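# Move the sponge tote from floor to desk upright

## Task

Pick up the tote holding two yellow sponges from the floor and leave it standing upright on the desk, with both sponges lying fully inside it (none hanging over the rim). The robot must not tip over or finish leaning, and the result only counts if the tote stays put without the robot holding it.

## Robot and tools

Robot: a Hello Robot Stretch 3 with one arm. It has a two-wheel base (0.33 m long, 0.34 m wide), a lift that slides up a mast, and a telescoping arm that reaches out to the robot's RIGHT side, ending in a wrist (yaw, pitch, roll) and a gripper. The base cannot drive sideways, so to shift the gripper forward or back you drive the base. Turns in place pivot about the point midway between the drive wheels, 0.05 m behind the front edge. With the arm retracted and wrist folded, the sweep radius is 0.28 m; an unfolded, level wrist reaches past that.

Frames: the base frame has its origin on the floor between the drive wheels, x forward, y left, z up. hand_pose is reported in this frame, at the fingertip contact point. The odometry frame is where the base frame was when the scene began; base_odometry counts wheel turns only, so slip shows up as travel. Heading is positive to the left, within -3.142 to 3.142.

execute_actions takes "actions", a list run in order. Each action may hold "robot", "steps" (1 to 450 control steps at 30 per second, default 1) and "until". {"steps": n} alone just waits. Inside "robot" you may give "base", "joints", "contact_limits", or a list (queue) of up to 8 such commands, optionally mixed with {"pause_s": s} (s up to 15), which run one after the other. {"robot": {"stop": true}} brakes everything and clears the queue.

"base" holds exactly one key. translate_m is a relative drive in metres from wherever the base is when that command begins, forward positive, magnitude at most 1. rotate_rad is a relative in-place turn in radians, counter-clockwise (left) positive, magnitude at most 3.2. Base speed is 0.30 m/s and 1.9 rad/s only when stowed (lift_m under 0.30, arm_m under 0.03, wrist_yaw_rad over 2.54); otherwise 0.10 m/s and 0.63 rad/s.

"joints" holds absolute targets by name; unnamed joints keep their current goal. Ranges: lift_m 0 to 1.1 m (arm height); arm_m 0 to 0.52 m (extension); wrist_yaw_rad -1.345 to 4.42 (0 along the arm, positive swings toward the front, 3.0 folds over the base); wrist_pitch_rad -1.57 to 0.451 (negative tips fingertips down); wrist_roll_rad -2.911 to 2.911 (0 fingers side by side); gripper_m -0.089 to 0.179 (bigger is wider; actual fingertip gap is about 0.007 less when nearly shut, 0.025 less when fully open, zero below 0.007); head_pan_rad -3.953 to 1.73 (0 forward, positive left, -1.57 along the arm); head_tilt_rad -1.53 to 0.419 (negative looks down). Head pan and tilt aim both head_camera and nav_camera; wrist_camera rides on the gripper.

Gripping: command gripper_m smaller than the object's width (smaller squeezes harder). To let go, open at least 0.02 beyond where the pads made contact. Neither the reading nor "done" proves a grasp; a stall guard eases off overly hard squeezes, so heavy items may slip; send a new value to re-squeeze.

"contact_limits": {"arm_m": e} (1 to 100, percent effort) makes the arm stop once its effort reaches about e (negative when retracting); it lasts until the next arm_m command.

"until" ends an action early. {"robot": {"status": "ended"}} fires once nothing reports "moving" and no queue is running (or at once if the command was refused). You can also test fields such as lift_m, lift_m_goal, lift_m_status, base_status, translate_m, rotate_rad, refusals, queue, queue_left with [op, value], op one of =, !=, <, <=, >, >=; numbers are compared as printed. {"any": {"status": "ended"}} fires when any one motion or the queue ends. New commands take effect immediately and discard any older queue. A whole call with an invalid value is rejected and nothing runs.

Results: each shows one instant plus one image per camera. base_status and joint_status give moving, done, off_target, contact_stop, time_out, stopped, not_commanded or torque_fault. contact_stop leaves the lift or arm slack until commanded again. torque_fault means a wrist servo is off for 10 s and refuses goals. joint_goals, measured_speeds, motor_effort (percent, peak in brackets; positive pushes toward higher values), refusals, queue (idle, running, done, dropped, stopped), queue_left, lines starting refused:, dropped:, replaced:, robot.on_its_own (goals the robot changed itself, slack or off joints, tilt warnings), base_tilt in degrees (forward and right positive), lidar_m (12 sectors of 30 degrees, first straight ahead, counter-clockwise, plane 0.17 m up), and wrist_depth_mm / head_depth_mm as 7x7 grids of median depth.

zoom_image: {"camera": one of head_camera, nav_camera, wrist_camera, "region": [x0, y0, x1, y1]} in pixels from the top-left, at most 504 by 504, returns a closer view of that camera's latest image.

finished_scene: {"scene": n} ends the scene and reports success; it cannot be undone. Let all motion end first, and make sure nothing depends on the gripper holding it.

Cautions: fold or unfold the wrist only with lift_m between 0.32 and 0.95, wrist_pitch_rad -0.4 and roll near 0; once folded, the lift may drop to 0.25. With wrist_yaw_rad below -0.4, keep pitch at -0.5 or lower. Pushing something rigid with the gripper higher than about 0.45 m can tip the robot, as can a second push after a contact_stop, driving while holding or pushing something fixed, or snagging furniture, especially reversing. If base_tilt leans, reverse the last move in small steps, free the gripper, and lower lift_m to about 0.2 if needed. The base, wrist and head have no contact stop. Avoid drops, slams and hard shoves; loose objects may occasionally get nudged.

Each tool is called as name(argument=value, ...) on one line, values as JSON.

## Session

execute_actions(actions=[])

Scene clock: 0.00 s.
robot.base_odometry: x=+0.000 y=+0.000 heading=+0.000 (m, m, rad; robot's odometry frame)
robot.turned_by_wheels: +0.000 (rad since the last result)
robot.turned_by_imu: +0.000 (rad since the last result)
robot.base_tilt: forward=+0.1 right=-0.9 (deg)
robot.lidar_m: 1.99 1.65 1.83 1.75 1.48 1.61 2.15 2.22 2.10 1.73 1.75 1.68
robot.head_depth_mm: 1861 1929 1899 1941 1933 1432 1814 / 1859 1922 1915 1913 1927 1448 1979 / 1851 1926 1913 1914 1940 1425 1929 / 1845 1889 1895 1927 1920 1434 1964 / 1870 1897 1873 1898 1927 1425 1950 / 1888 1878 1895 1905 1925 1420 1930 / 1851 1889 1888 1924 1953 1417 1895
robot.base_status: not_commanded
robot.joint_positions: lift_m=+0.355 arm_m=-0.002 wrist_yaw_rad=+2.800 wrist_pitch_rad=-0.354 wrist_roll_rad=-0.017 gripper_m=+0.037 head_pan_rad=-0.009 head_tilt_rad=+0.010
robot.joint_goals: lift_m=+0.355 arm_m=-0.002 wrist_yaw_rad=+2.800 wrist_pitch_rad=-0.354 wrist_roll_rad=-0.017 gripper_m=+0.037 head_pan_rad=-0.009 head_tilt_rad=+0.010
robot.joint_status: lift_m=not_commanded arm_m=not_commanded wrist_yaw_rad=not_commanded wrist_pitch_rad=not_commanded wrist_roll_rad=not_commanded gripper_m=not_commanded head_pan_rad=not_commanded head_tilt_rad=not_commanded
robot.measured_speeds: translate_m=+0.000 rotate_rad=+0.000 lift_m=+0.000 arm_m=+0.000 wrist_yaw_rad=+0.000 wrist_pitch_rad=+0.000 wrist_roll_rad=+0.000 head_pan_rad=+0.000 head_tilt_rad=+0.000
robot: refusals=0 queue=idle queue_left=0
robot.motor_effort: left_wheel=+1 right_wheel=-1 lift_m=+37 arm_m=-1 wrist_yaw_rad=+0 wrist_pitch_rad=+5 wrist_roll_rad=+0 gripper_m=+0 head_pan_rad=-1 head_tilt_rad=+2 (%)
robot.hand_pose: x=+0.0565 y=+0.0755 z=+0.3826 quat_wxyz=(+0.242, +0.701, +0.007, +0.671) (m; robot's base frame)
robot.wrist_depth_mm: - - - - - - - / - - - - - - - / - - - - - - - / - - - - - - - / - 825 839 848 813 803 822 / - 667 - 660 672 672 668 / 548 587 555 567 553 561 570
pictures: head_camera (sideways: a quarter turn clockwise sets it upright), nav_camera (sideways: a quarter turn counterclockwise sets it upright), wrist_camera
Images, in order (width x height): head_camera 896x504, nav_camera 672x504, wrist_camera 644x364.

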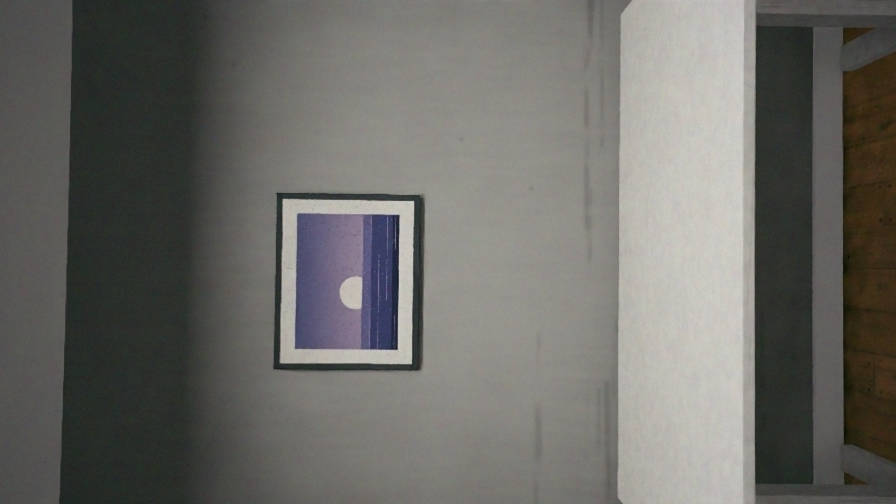

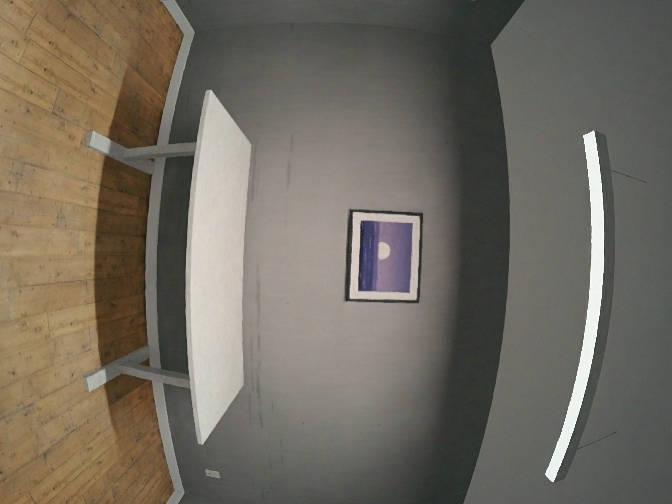

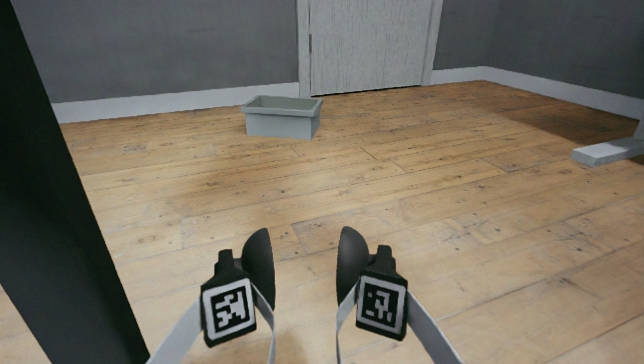

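execute_actions(actions=[{"robot":{"joints":{"head_pan_rad":1.3,"head_tilt_rad":-0.75}},"steps":100,"until":{"robot":{"status":"ended"}}}])

Scene clock: 7.33 s.
robot.base_odometry: x=+0.000 y=+0.000 heading=+0.000 (m, m, rad; robot's odometry frame)
robot.turned_by_wheels: +0.000 (rad since the last result)
robot.turned_by_imu: +0.001 (rad since the last result)
robot.base_tilt: forward=+0.1 right=-1.0 (deg)
robot.lidar_m: 1.99 1.65 1.83 1.75 1.48 1.60 2.15 2.22 2.09 1.73 1.75 1.68
robot.head_depth_mm: 1682 1938 2186 1815 1489 1281 1117 / 1639 1852 2120 1808 1497 1280 1120 / 1575 1789 2066 1800 1493 1279 1114 / 1541 1738 2058 1715 1493 1272 1120 / 1494 1710 1985 1785 1490 1274 1115 / 1456 1647 1910 1783 1485 1269 1112 / 1418 1594 1842 1802 1474 1274 1150
robot.base_status: not_commanded
robot.joint_positions: lift_m=+0.355 arm_m=-0.002 wrist_yaw_rad=+2.800 wrist_pitch_rad=-0.354 wrist_roll_rad=-0.017 gripper_m=+0.037 head_pan_rad=+1.293 head_tilt_rad=-0.740
robot.joint_goals: lift_m=+0.355 arm_m=-0.002 wrist_yaw_rad=+2.800 wrist_pitch_rad=-0.354 wrist_roll_rad=-0.017 gripper_m=+0.037 head_pan_rad=+1.300 head_tilt_rad=-0.750
robot.joint_status: lift_m=not_commanded arm_m=not_commanded wrist_yaw_rad=not_commanded wrist_pitch_rad=not_commanded wrist_roll_rad=not_commanded gripper_m=not_commanded head_pan_rad=done head_tilt_rad=done
robot.measured_speeds: translate_m=+0.000 rotate_rad=+0.000 lift_m=+0.000 arm_m=+0.000 wrist_yaw_rad=+0.000 wrist_pitch_rad=+0.000 wrist_roll_rad=+0.000 head_pan_rad=+0.000 head_tilt_rad=+0.000
robot: refusals=0 queue=done queue_left=0
robot.motor_effort: left_wheel=+0(0) right_wheel=-1(1) lift_m=+36(36) arm_m=-1(0) wrist_yaw_rad=+0(0) wrist_pitch_rad=+5(5) wrist_roll_rad=+0(0) gripper_m=+0(0) head_pan_rad=+2(35) head_tilt_rad=-4(32) (%)
robot.hand_pose: x=+0.0565 y=+0.0755 z=+0.3826 quat_wxyz=(+0.242, +0.701, +0.007, +0.671) (m; robot's base frame)
robot.wrist_depth_mm: - - - - - - - / - - - - - - - / - - - - - - - / - - - - - - - / - 824 834 835 831 812 840 / - 679 - 661 676 679 671 / 550 583 550 566 543 562 559
pictures: head_camera (sideways: a quarter turn clockwise sets it upright), nav_camera (sideways: a quarter turn counterclockwise sets it upright), wrist_camera
Images, in order (width x height): head_camera 896x504, nav_camera 672x504, wrist_camera 644x364.

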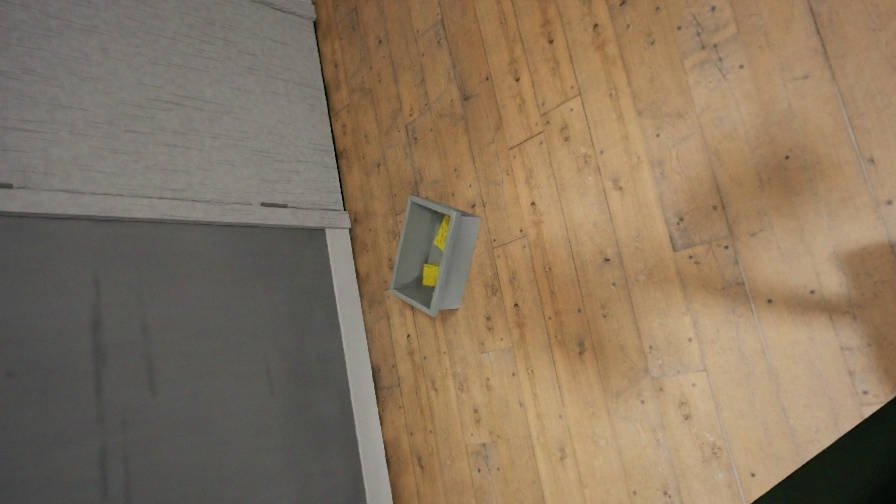

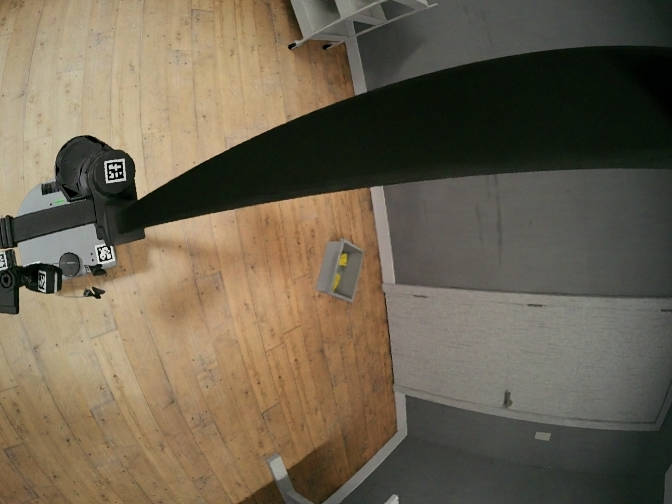

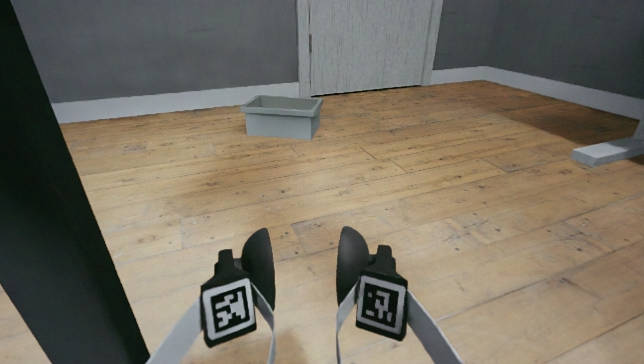

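execute_actions(actions=[{"robot":[{"joints":{"wrist_yaw_rad":3.0,"wrist_pitch_rad":-0.4,"head_pan_rad":-1.57,"head_tilt_rad":-1.0}},{"joints":{"lift_m":0.27},"base":{"rotate_rad":1.496}},{"base":{"translate_m":0.979}},{"base":{"rotate_rad":1.122}},{"joints":{"lift_m":0.45}},{"joints":{"wrist_yaw_rad":0,"wrist_pitch_rad":-1.57,"wrist_roll_rad":1.57,"gripper_m":0.1}}],"steps":450,"until":{"robot":{"status":"ended"}}},{"steps":200,"until":{"robot":{"status":"ended"}}}])

Scene clock: 46.60 s.
robot.base_odometry: x=+0.073 y=+0.976 heading=+2.618 (m, m, rad; robot's odometry frame)
robot.turned_by_wheels: +2.618 (rad since the last result)
robot.turned_by_imu: +2.601 (rad since the last result)
robot.base_tilt: forward=+0.0 right=-1.0 (deg)
robot.lidar_m: 1.04 1.00 2.31 3.09 2.70 2.18 1.98 1.51 1.10 0.82 0.78 0.81
robot.head_depth_mm: 988 1235 1619 1471 1315 1187 1075 / 915 1133 1497 1486 1316 1191 1094 / 850 1037 1336 1466 1293 - - / 822 987 1237 1450 1285 1209 - / 772 915 1131 1393 1310 1180 1084 / 729 856 1038 1329 1309 1182 1074 / 691 803 960 1200 1310 1175 1068
robot.base_status: done (rotate_rad +1.1219 of +1.1220)
robot.joint_positions: lift_m=+0.449 arm_m=-0.002 wrist_yaw_rad=+0.002 wrist_pitch_rad=-1.556 wrist_roll_rad=+1.568 gripper_m=+0.100 head_pan_rad=-1.564 head_tilt_rad=-0.988
robot.joint_goals: lift_m=+0.450 arm_m=-0.002 wrist_yaw_rad=+0.000 wrist_pitch_rad=-1.570 wrist_roll_rad=+1.570 gripper_m=+0.100 head_pan_rad=-1.570 head_tilt_rad=-1.000
robot.joint_status: lift_m=done arm_m=not_commanded wrist_yaw_rad=done wrist_pitch_rad=done wrist_roll_rad=done gripper_m=done head_pan_rad=done head_tilt_rad=done
robot.measured_speeds: translate_m=+0.000 rotate_rad=+0.000 lift_m=+0.000 arm_m=+0.000 wrist_yaw_rad=+0.000 wrist_pitch_rad=+0.000 wrist_roll_rad=+0.000 head_pan_rad=+0.000 head_tilt_rad=+0.000
robot: refusals=0 queue=done queue_left=0
robot.motor_effort: left_wheel=-1(7) right_wheel=+1(9) lift_m=+53(55) arm_m=-1(1) wrist_yaw_rad=-2(1) wrist_pitch_rad=-2(3) wrist_roll_rad=+1(2) gripper_m=+0(81) head_pan_rad=-3(37) head_tilt_rad=-5(19) (%)
robot.hand_pose: x=-0.0216 y=-0.1225 z=+0.3315 quat_wxyz=(+0.002, +0.001, -0.712, -0.702) (m; robot's base frame)
robot.wrist_depth_mm: 412 430 471 - - - 483 / 434 421 470 - - - 493 / 464 440 486 - - - 503 / 437 438 493 - - - 525 / 443 438 502 - - - 529 / 514 512 517 518 533 536 543 / 515 521 528 541 542 554 553
pictures: head_camera (sideways: a quarter turn clockwise sets it upright), nav_camera (sideways: a quarter turn counterclockwise sets it upright), wrist_camera
Images, in order (width x height): head_camera 896x504, nav_camera 672x504, wrist_camera 644x364.

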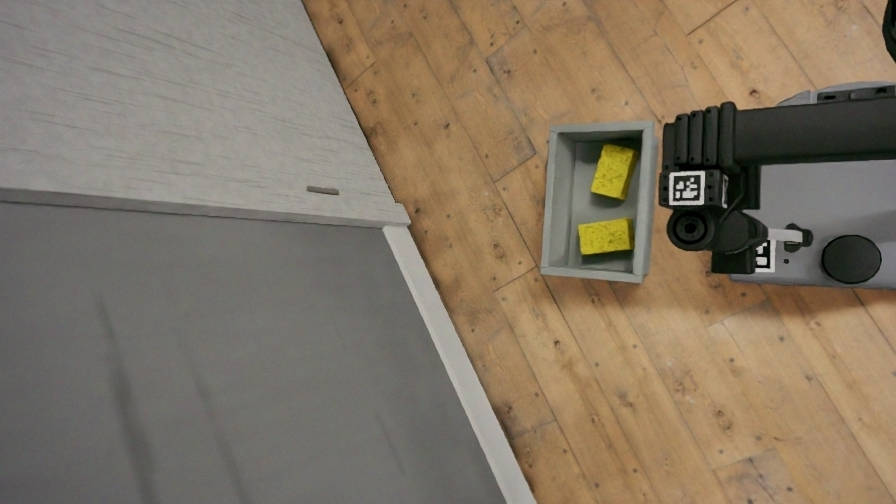

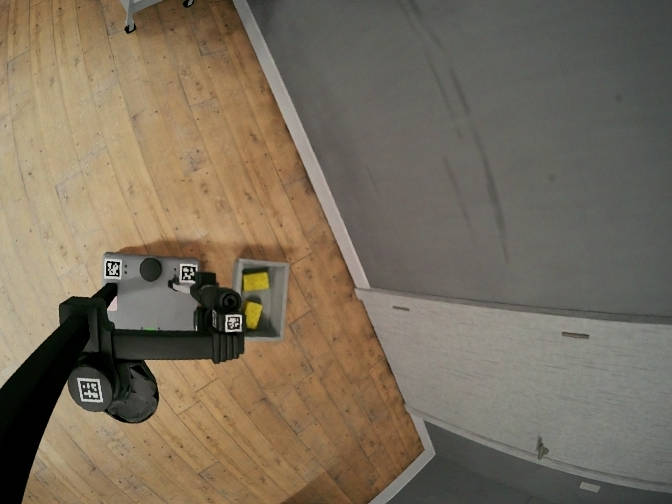

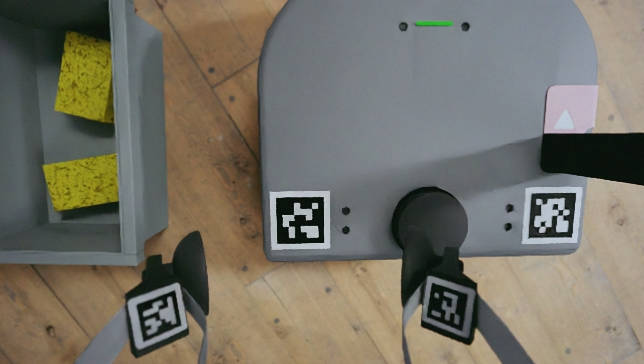

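execute_actions(actions=[{"robot":[{"base":{"translate_m":-0.082},"joints":{"lift_m":0.3}},{"joints":{"arm_m":0.2}},{"joints":{"lift_m":0.26}}],"steps":300,"until":{"robot":{"status":"ended"}}}])

Scene clock: 59.27 s.
robot.base_odometry: x=+0.144 y=+0.935 heading=+2.618 (m, m, rad; robot's odometry frame)
robot.turned_by_wheels: +0.000 (rad since the last result)
robot.turned_by_imu: +0.002 (rad since the last result)
robot.base_tilt: forward=+0.0 right=-1.0 (deg)
robot.lidar_m: 1.11 1.08 2.37 3.05 2.64 2.10 1.90 1.43 1.17 0.86 0.82 0.85
robot.head_depth_mm: 1050 1316 1638 1472 1317 1191 1081 / 967 1200 1579 1482 1316 1186 - / 903 1105 1401 1477 1358 1194 - / 846 1012 1276 1476 1302 1192 - / 816 967 1190 1423 1296 1173 1071 / 773 905 1097 1374 1307 1187 1068 / 729 850 1017 1279 1306 1184 1072
robot.base_status: done (translate_m -0.0820 of -0.0820)
robot.joint_positions: lift_m=+0.261 arm_m=+0.200 wrist_yaw_rad=+0.000 wrist_pitch_rad=-1.557 wrist_roll_rad=+1.568 gripper_m=+0.100 head_pan_rad=-1.564 head_tilt_rad=-0.988
robot.joint_goals: lift_m=+0.260 arm_m=+0.200 wrist_yaw_rad=+0.000 wrist_pitch_rad=-1.570 wrist_roll_rad=+1.570 gripper_m=+0.100 head_pan_rad=-1.570 head_tilt_rad=-1.000
robot.joint_status: lift_m=done arm_m=done wrist_yaw_rad=done wrist_pitch_rad=done wrist_roll_rad=done gripper_m=done head_pan_rad=done head_tilt_rad=done
robot.measured_speeds: translate_m=+0.000 rotate_rad=+0.000 lift_m=+0.000 arm_m=+0.000 wrist_yaw_rad=+0.000 wrist_pitch_rad=+0.000 wrist_roll_rad=+0.000 head_pan_rad=+0.000 head_tilt_rad=+0.000
robot: refusals=0 queue=done queue_left=0
robot.motor_effort: left_wheel=-1(6) right_wheel=+1(3) lift_m=+17(54) arm_m=+4(5) wrist_yaw_rad=-1(2) wrist_pitch_rad=-2(2) wrist_roll_rad=+0(1) gripper_m=+1(0) head_pan_rad=-3(3) head_tilt_rad=-5(5) (%)
robot.hand_pose: x=-0.0215 y=-0.3239 z=+0.1428 quat_wxyz=(+0.001, +0.001, -0.712, -0.702) (m; robot's base frame)
robot.wrist_depth_mm: 191 186 181 171 288 289 - / 228 280 256 289 293 297 - / 229 285 247 296 300 302 - / 231 295 253 302 305 308 - / 232 301 303 307 312 - - / 234 296 268 315 322 - - / 233 314 270 320 328 334 -
pictures: head_camera (sideways: a quarter turn clockwise sets it upright), nav_camera (sideways: a quarter turn counterclockwise sets it upright), wrist_camera
Images, in order (width x height): head_camera 896x504, nav_camera 672x504, wrist_camera 644x364.

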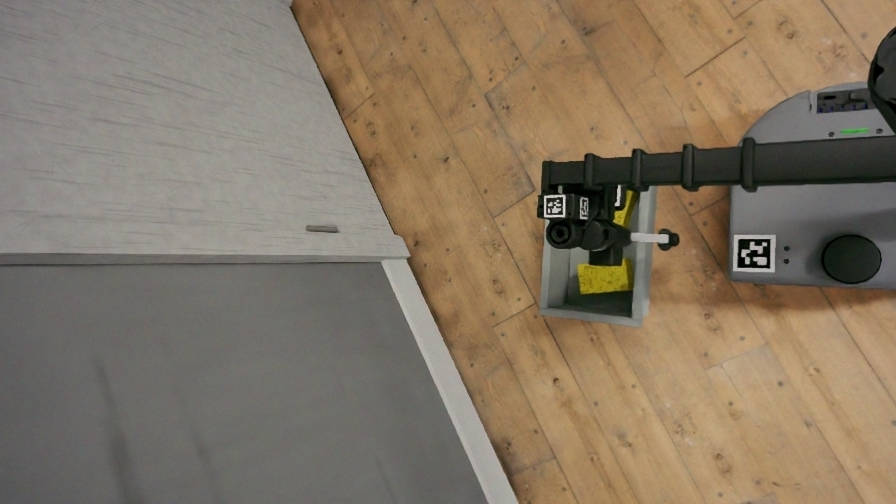

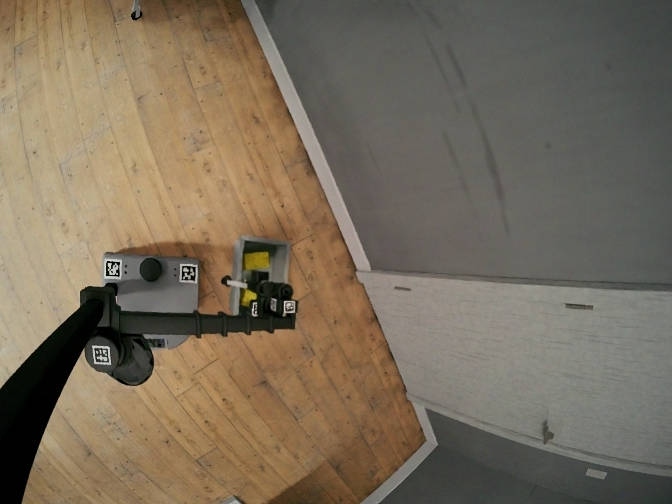

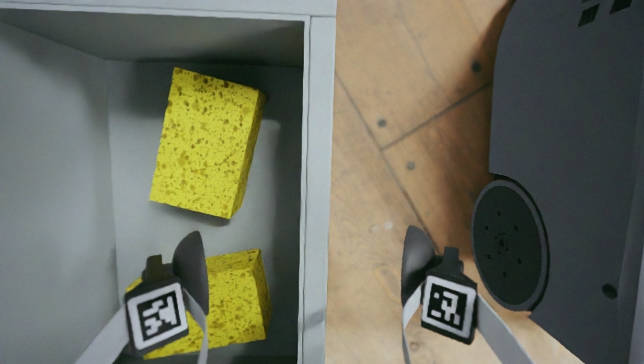

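execute_actions(actions=[{"robot":[{"joints":{"lift_m":0.202}},{"joints":{"gripper_m":-0.06}},{"pause_s":0.7},{"joints":{"lift_m":0.36,"wrist_pitch_rad":-1.2}},{"pause_s":1.5}],"steps":400,"until":{"robot":{"status":"ended"}}}])

Scene clock: 71.63 s.
robot.base_odometry: x=+0.144 y=+0.935 heading=+2.618 (m, m, rad; robot's odometry frame)
robot.turned_by_wheels: +0.000 (rad since the last result)
robot.turned_by_imu: +0.003 (rad since the last result)
robot.base_tilt: forward=+0.0 right=-0.9 (deg)
robot.lidar_m: 1.11 1.07 2.38 3.06 2.63 2.10 1.91 1.43 0.40 0.39 0.40 0.85
robot.head_depth_mm: 1039 1311 1626 1464 1313 1183 1089 / 968 1205 1593 1500 1313 1179 - / 908 1096 1412 1485 - 1203 - / 845 1018 1277 1474 1237 1196 - / 813 968 1186 1415 1251 1183 1072 / 771 900 1102 1371 1308 1177 1074 / 727 850 1012 1273 1313 1169 1078
robot.base_status: done (translate_m -0.0820 of -0.0820)
robot.joint_positions: lift_m=+0.359 arm_m=+0.200 wrist_yaw_rad=-0.001 wrist_pitch_rad=-1.228 wrist_roll_rad=+1.572 gripper_m=-0.040 head_pan_rad=-1.564 head_tilt_rad=-0.988
robot.joint_goals: lift_m=+0.360 arm_m=+0.200 wrist_yaw_rad=+0.000 wrist_pitch_rad=-1.200 wrist_roll_rad=+1.570 gripper_m=-0.041 head_pan_rad=-1.570 head_tilt_rad=-1.000
robot.joint_status: lift_m=done arm_m=done wrist_yaw_rad=done wrist_pitch_rad=done wrist_roll_rad=done gripper_m=done head_pan_rad=done head_tilt_rad=done
robot.measured_speeds: translate_m=+0.000 rotate_rad=+0.000 lift_m=+0.000 arm_m=+0.000 wrist_yaw_rad=+0.000 wrist_pitch_rad=+0.000 wrist_roll_rad=+0.000 head_pan_rad=+0.000 head_tilt_rad=+0.000
robot: refusals=0 queue=done queue_left=0
robot.on_its_own: gripper_m is held at -0.041, not at your -0.060, by its stall guard, which is still easing
robot.motor_effort: left_wheel=-1(0) right_wheel=+1(2) lift_m=+57(59) arm_m=+3(4) wrist_yaw_rad=+1(1) wrist_pitch_rad=+9(10) wrist_roll_rad=-1(1) gripper_m=-23(100) head_pan_rad=-3(3) head_tilt_rad=-5(5) (%)
robot.hand_pose: x=-0.0216 y=-0.4078 z=+0.2484 quat_wxyz=(+0.000, -0.001, -0.817, -0.577) (m; robot's base frame)
robot.wrist_depth_mm: 175 173 176 124 365 344 314 / 208 253 226 126 371 348 325 / 210 258 224 129 377 353 330 / 217 260 231 131 384 358 340 / 223 262 306 130 393 368 350 / 348 265 313 131 404 375 348 / 453 266 258 139 412 384 357
pictures: head_camera (sideways: a quarter turn clockwise sets it upright), nav_camera (sideways: a quarter turn counterclockwise sets it upright), wrist_camera
Images, in order (width x height): head_camera 896x504, nav_camera 672x504, wrist_camera 644x364.

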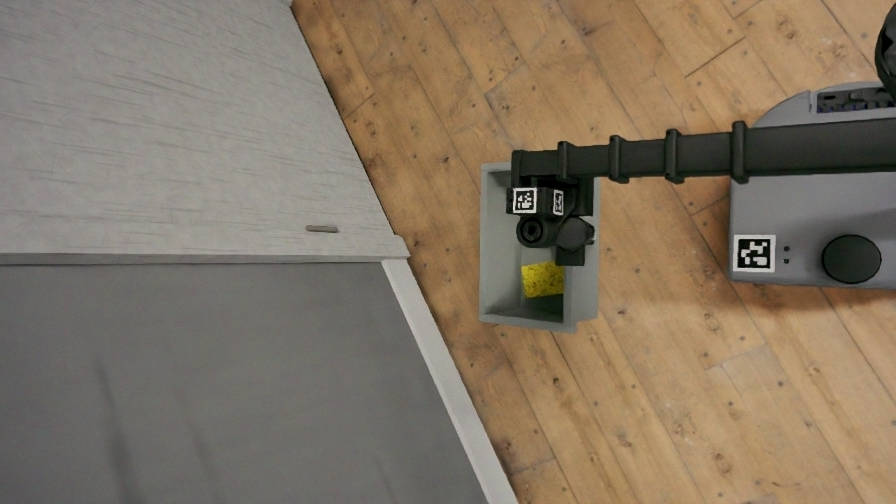

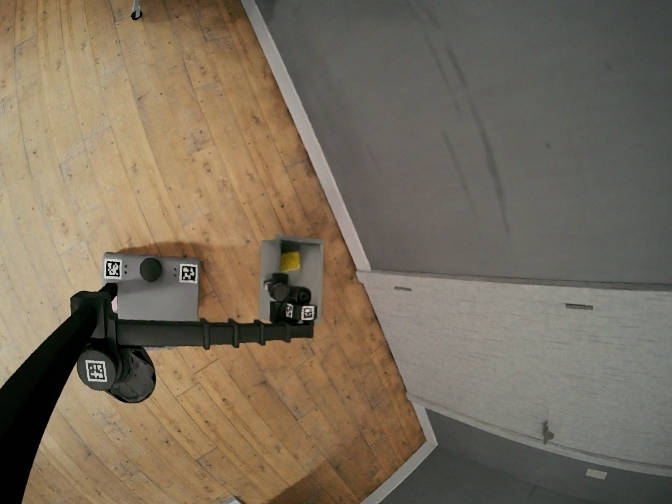

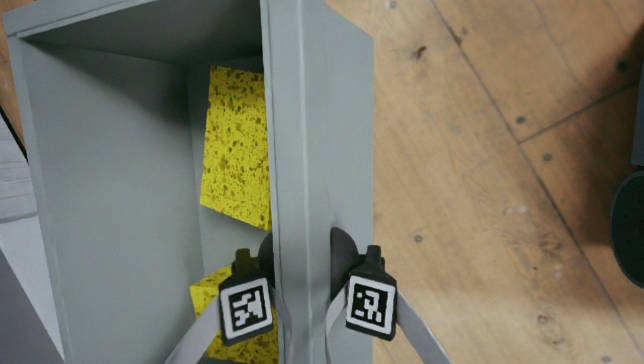

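execute_actions(actions=[{"robot":[{"joints":{"lift_m":1.08,"arm_m":0.1,"head_tilt_rad":-0.5},"base":{"rotate_rad":-0.506}},{"base":{"translate_m":-1.0}},{"base":{"translate_m":-0.085}},{"base":{"rotate_rad":-0.541}}],"steps":450,"until":{"robot":{"status":"ended"}}},{"steps":450,"until":{"robot":{"status":"ended"}}}])

Scene clock: 102.63 s.
robot.base_odometry: x=+0.703 y=+0.005 heading=+1.571 (m, m, rad; robot's odometry frame)
robot.turned_by_wheels: -1.047 (rad since the last result)
robot.turned_by_imu: -1.036 (rad since the last result)
robot.base_tilt: forward=+0.1 right=-0.8 (deg)
robot.lidar_m: 1.73 1.82 1.99 2.85 2.90 1.97 1.70 1.88 1.06 1.29 1.02 1.79
robot.head_depth_mm: - - - - 423 394 1200 / 1054 - - - 556 394 1194 / 1052 - - - - 400 1201 / 1053 1162 1286 1226 571 397 1206 / 1051 1157 1286 1097 556 398 1194 / 1052 1158 1288 1101 544 400 1196 / 1053 1160 1287 1095 819 1381 1219
robot.base_status: done (rotate_rad -0.5409 of -0.5410)
robot.joint_positions: lift_m=+1.079 arm_m=+0.100 wrist_yaw_rad=+0.000 wrist_pitch_rad=-1.228 wrist_roll_rad=+1.571 gripper_m=-0.037 head_pan_rad=-1.564 head_tilt_rad=-0.507
robot.joint_goals: lift_m=+1.080 arm_m=+0.100 wrist_yaw_rad=+0.000 wrist_pitch_rad=-1.200 wrist_roll_rad=+1.570 gripper_m=-0.038 head_pan_rad=-1.570 head_tilt_rad=-0.500
robot.joint_status: lift_m=done arm_m=done wrist_yaw_rad=done wrist_pitch_rad=done wrist_roll_rad=done gripper_m=done head_pan_rad=done head_tilt_rad=done
robot.measured_speeds: translate_m=+0.000 rotate_rad=+0.000 lift_m=+0.000 arm_m=+0.000 wrist_yaw_rad=+0.000 wrist_pitch_rad=+0.000 wrist_roll_rad=+0.000 head_pan_rad=+0.000 head_tilt_rad=+0.000
robot: refusals=0 queue=done queue_left=0
robot.on_its_own: gripper_m is held at -0.038, not at your -0.060, by its stall guard, which is not easing now
robot.motor_effort: left_wheel=+2(6) right_wheel=-2(7) lift_m=+58(60) arm_m=-5(5) wrist_yaw_rad=+0(0) wrist_pitch_rad=+9(9) wrist_roll_rad=-1(1) gripper_m=-22(23) head_pan_rad=-3(3) head_tilt_rad=+2(25) (%)
robot.hand_pose: x=-0.0216 y=-0.3086 z=+0.9685 quat_wxyz=(+0.000, -0.001, -0.817, -0.576) (m; robot's base frame)
robot.wrist_depth_mm: 185 171 175 124 - 965 904 / 212 253 249 126 - - 918 / 218 257 229 129 - - 936 / 224 258 239 132 - - 954 / 395 263 309 131 - - 998 / 589 266 311 132 - - - / 621 265 262 140 - - -
pictures: head_camera (sideways: a quarter turn clockwise sets it upright), nav_camera (sideways: a quarter turn counterclockwise sets it upright), wrist_camera
Images, in order (width x height): head_camera 896x504, nav_camera 672x504, wrist_camera 644x364.

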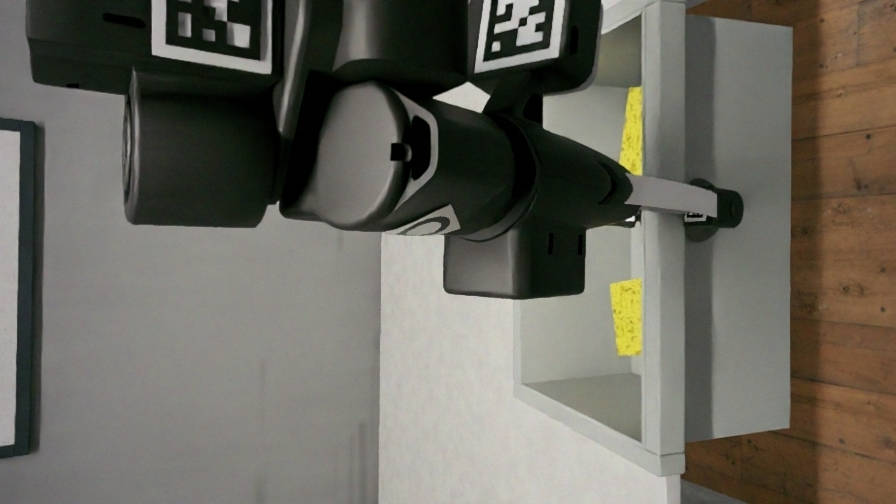

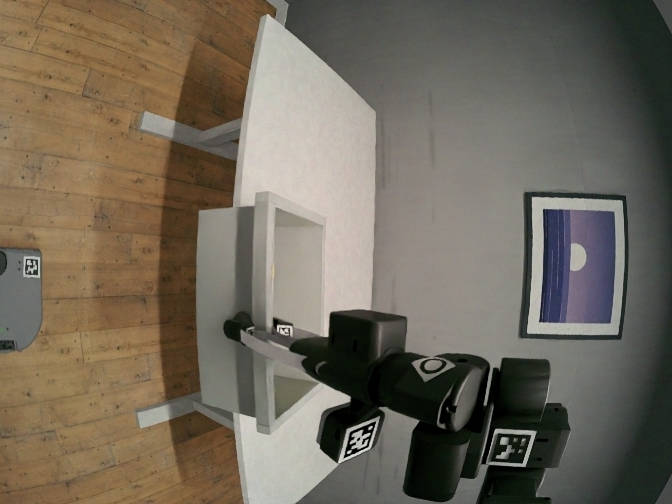

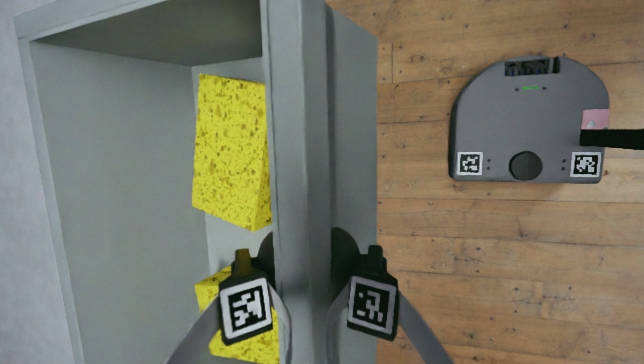

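execute_actions(actions=[{"robot":[{"joints":{"arm_m":0.48}},{"joints":{"lift_m":1.0}}],"steps":450,"until":{"robot":{"status":"ended"}}}])

Scene clock: 112.27 s.
robot.base_odometry: x=+0.703 y=+0.005 heading=+1.571 (m, m, rad; robot's odometry frame)
robot.turned_by_wheels: +0.000 (rad since the last result)
robot.turned_by_imu: +0.002 (rad since the last result)
robot.base_tilt: forward=+0.0 right=-0.9 (deg)
robot.lidar_m: 1.73 1.82 1.99 2.84 2.89 1.98 1.71 1.88 1.06 1.29 1.02 1.79
robot.head_depth_mm: 1056 1145 - 1106 830 1394 1225 / 1053 1133 1303 1059 830 1391 1230 / 1051 1127 - 769 796 1391 1225 / 1047 1157 1263 771 793 1389 1228 / 1054 1152 1285 799 796 1386 1225 / 1054 1162 1291 1097 819 1374 1217 / 1053 1162 1286 1094 818 1376 1213
robot.base_status: done (rotate_rad -0.5409 of -0.5410)
robot.joint_positions: lift_m=+1.000 arm_m=+0.480 wrist_yaw_rad=+0.000 wrist_pitch_rad=-1.228 wrist_roll_rad=+1.571 gripper_m=-0.037 head_pan_rad=-1.564 head_tilt_rad=-0.507
robot.joint_goals: lift_m=+1.000 arm_m=+0.480 wrist_yaw_rad=+0.000 wrist_pitch_rad=-1.200 wrist_roll_rad=+1.570 gripper_m=-0.038 head_pan_rad=-1.570 head_tilt_rad=-0.500
robot.joint_status: lift_m=done arm_m=done wrist_yaw_rad=done wrist_pitch_rad=done wrist_roll_rad=done gripper_m=done head_pan_rad=done head_tilt_rad=done
robot.measured_speeds: translate_m=+0.000 rotate_rad=+0.000 lift_m=+0.000 arm_m=+0.000 wrist_yaw_rad=+0.000 wrist_pitch_rad=+0.000 wrist_roll_rad=+0.000 head_pan_rad=+0.000 head_tilt_rad=+0.000
robot: refusals=0 queue=done queue_left=0
robot.on_its_own: gripper_m is held at -0.038, not at your -0.060, by its stall guard, which is not easing now
robot.motor_effort: left_wheel=+2(2) right_wheel=-2(3) lift_m=+23(58) arm_m=+4(4) wrist_yaw_rad=+0(0) wrist_pitch_rad=+9(9) wrist_roll_rad=-1(1) gripper_m=-22(22) head_pan_rad=-3(3) head_tilt_rad=+3(2) (%)
robot.hand_pose: x=-0.0216 y=-0.6879 z=+0.8897 quat_wxyz=(+0.000, -0.001, -0.817, -0.576) (m; robot's base frame)
robot.wrist_depth_mm: 183 171 174 124 288 271 832 / 208 253 245 127 290 275 862 / 217 255 229 129 300 280 876 / 222 259 237 131 309 284 924 / 340 262 308 131 313 290 906 / 476 263 313 132 321 299 933 / 480 266 263 140 322 306 960
pictures: head_camera (sideways: a quarter turn clockwise sets it upright), nav_camera (sideways: a quarter turn counterclockwise sets it upright), wrist_camera
Images, in order (width x height): head_camera 896x504, nav_camera 672x504, wrist_camera 644x364.

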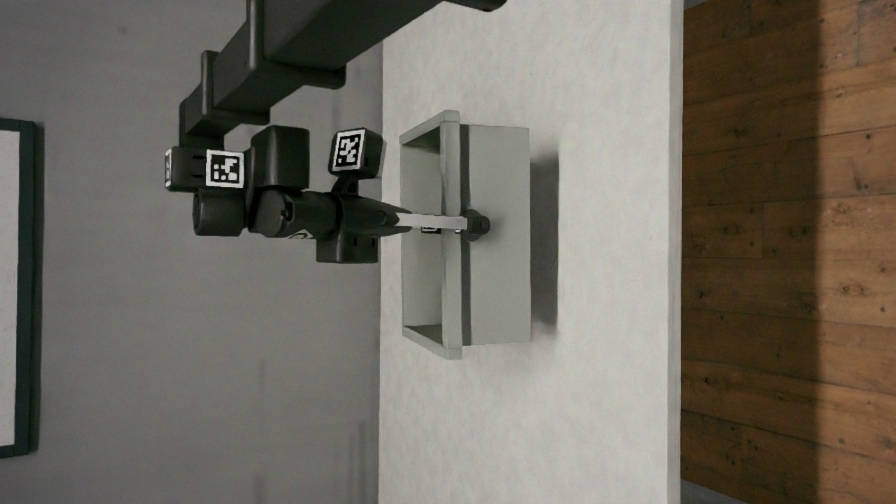

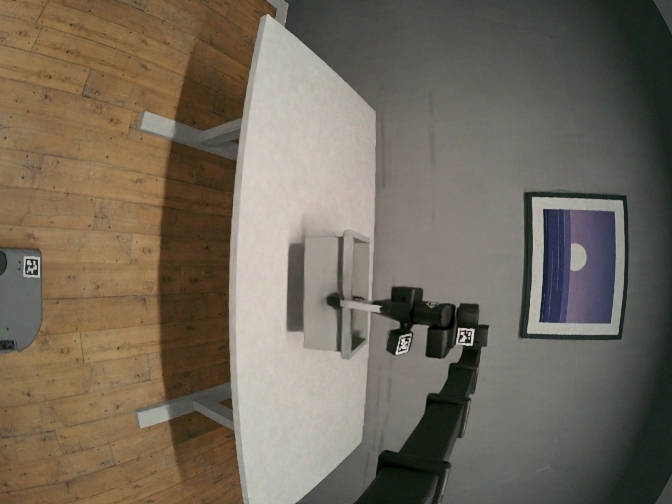

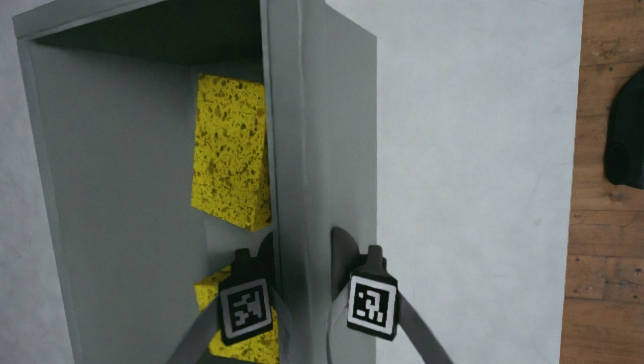

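execute_actions(actions=[{"robot":[{"joints":{"lift_m":0.947}},{"pause_s":0.5},{"joints":{"gripper_m":0.06}},{"joints":{"lift_m":1.08}},{"joints":{"arm_m":0.0}}],"steps":450,"until":{"robot":{"status":"ended"}}}])

Scene clock: 126.13 s.
robot.base_odometry: x=+0.703 y=+0.005 heading=+1.571 (m, m, rad; robot's odometry frame)
robot.turned_by_wheels: +0.000 (rad since the last result)
robot.turned_by_imu: +0.003 (rad since the last result)
robot.base_tilt: forward=+0.0 right=-0.8 (deg)
robot.lidar_m: 1.74 1.81 1.99 2.85 2.90 1.98 1.71 1.88 1.06 1.29 1.02 1.79
robot.head_depth_mm: 1062 1120 - - - - 1173 / 1056 1115 - - - - - / 1049 1126 - - - - - / 1050 1152 1277 964 809 - 1176 / 1051 1161 1296 967 807 1391 1191 / 1048 1161 1296 1096 818 1389 1223 / 1057 1165 1283 1095 818 1386 1217
robot.base_status: done (rotate_rad -0.5409 of -0.5410)
robot.joint_positions: lift_m=+1.079 arm_m=+0.000 wrist_yaw_rad=+0.000 wrist_pitch_rad=-1.204 wrist_roll_rad=+1.571 gripper_m=+0.060 head_pan_rad=-1.564 head_tilt_rad=-0.507
robot.joint_goals: lift_m=+1.080 arm_m=+0.000 wrist_yaw_rad=+0.000 wrist_pitch_rad=-1.200 wrist_roll_rad=+1.570 gripper_m=+0.060 head_pan_rad=-1.570 head_tilt_rad=-0.500
robot.joint_status: lift_m=done arm_m=done wrist_yaw_rad=done wrist_pitch_rad=done wrist_roll_rad=done gripper_m=done head_pan_rad=done head_tilt_rad=done
robot.measured_speeds: translate_m=+0.000 rotate_rad=+0.000 lift_m=+0.000 arm_m=+0.000 wrist_yaw_rad=+0.000 wrist_pitch_rad=+0.000 wrist_roll_rad=+0.000 head_pan_rad=+0.000 head_tilt_rad=+0.000
robot: refusals=0 queue=done queue_left=0
robot.motor_effort: left_wheel=+2(2) right_wheel=-2(3) lift_m=+53(55) arm_m=-5(5) wrist_yaw_rad=+0(0) wrist_pitch_rad=+1(9) wrist_roll_rad=-1(1) gripper_m=+0(85) head_pan_rad=-3(3) head_tilt_rad=+3(2) (%)
robot.hand_pose: x=-0.0215 y=-0.2145 z=+0.9702 quat_wxyz=(+0.000, +0.000, -0.824, -0.566) (m; robot's base frame)
robot.wrist_depth_mm: 531 490 - - - - 925 / 539 501 - - - - 920 / 495 509 - - - - 915 / 500 519 - - - - 936 / 500 544 - - - - - / 597 552 - - - - - / 642 585 - - - - 988
pictures: head_camera (sideways: a quarter turn clockwise sets it upright), nav_camera (sideways: a quarter turn counterclockwise sets it upright), wrist_camera
Images, in order (width x height): head_camera 896x504, nav_camera 672x504, wrist_camera 644x364.

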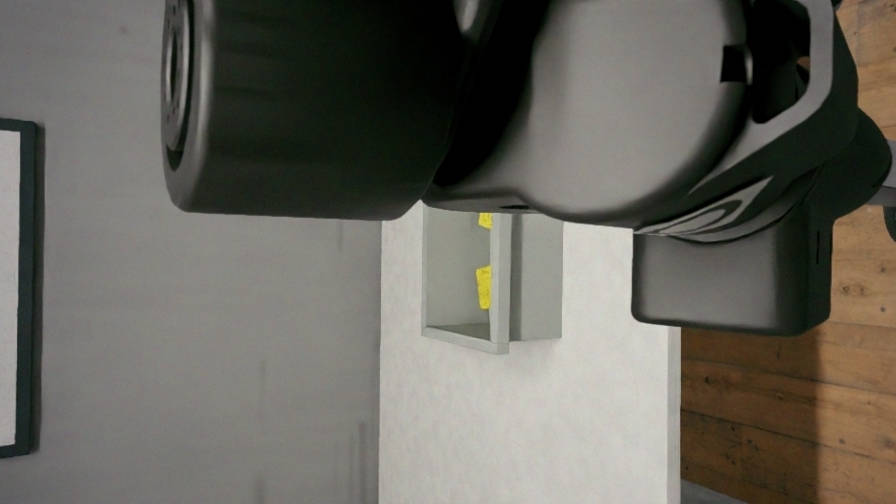

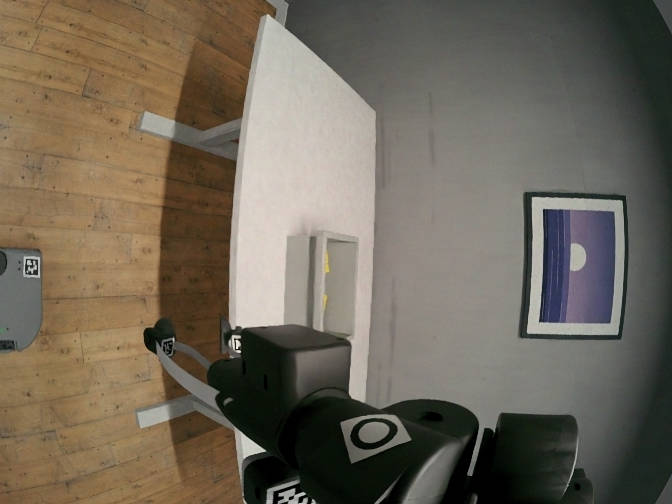

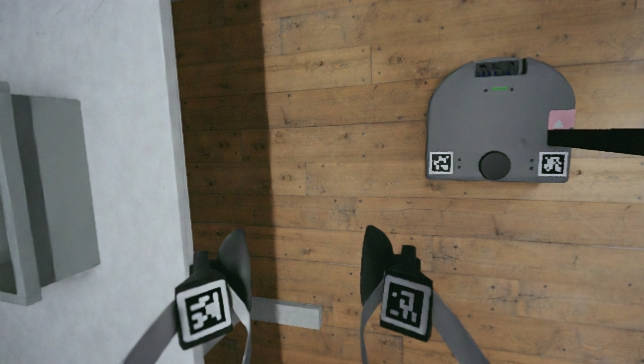

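finished_scene(scene=2)

The scene is finished: the task was done.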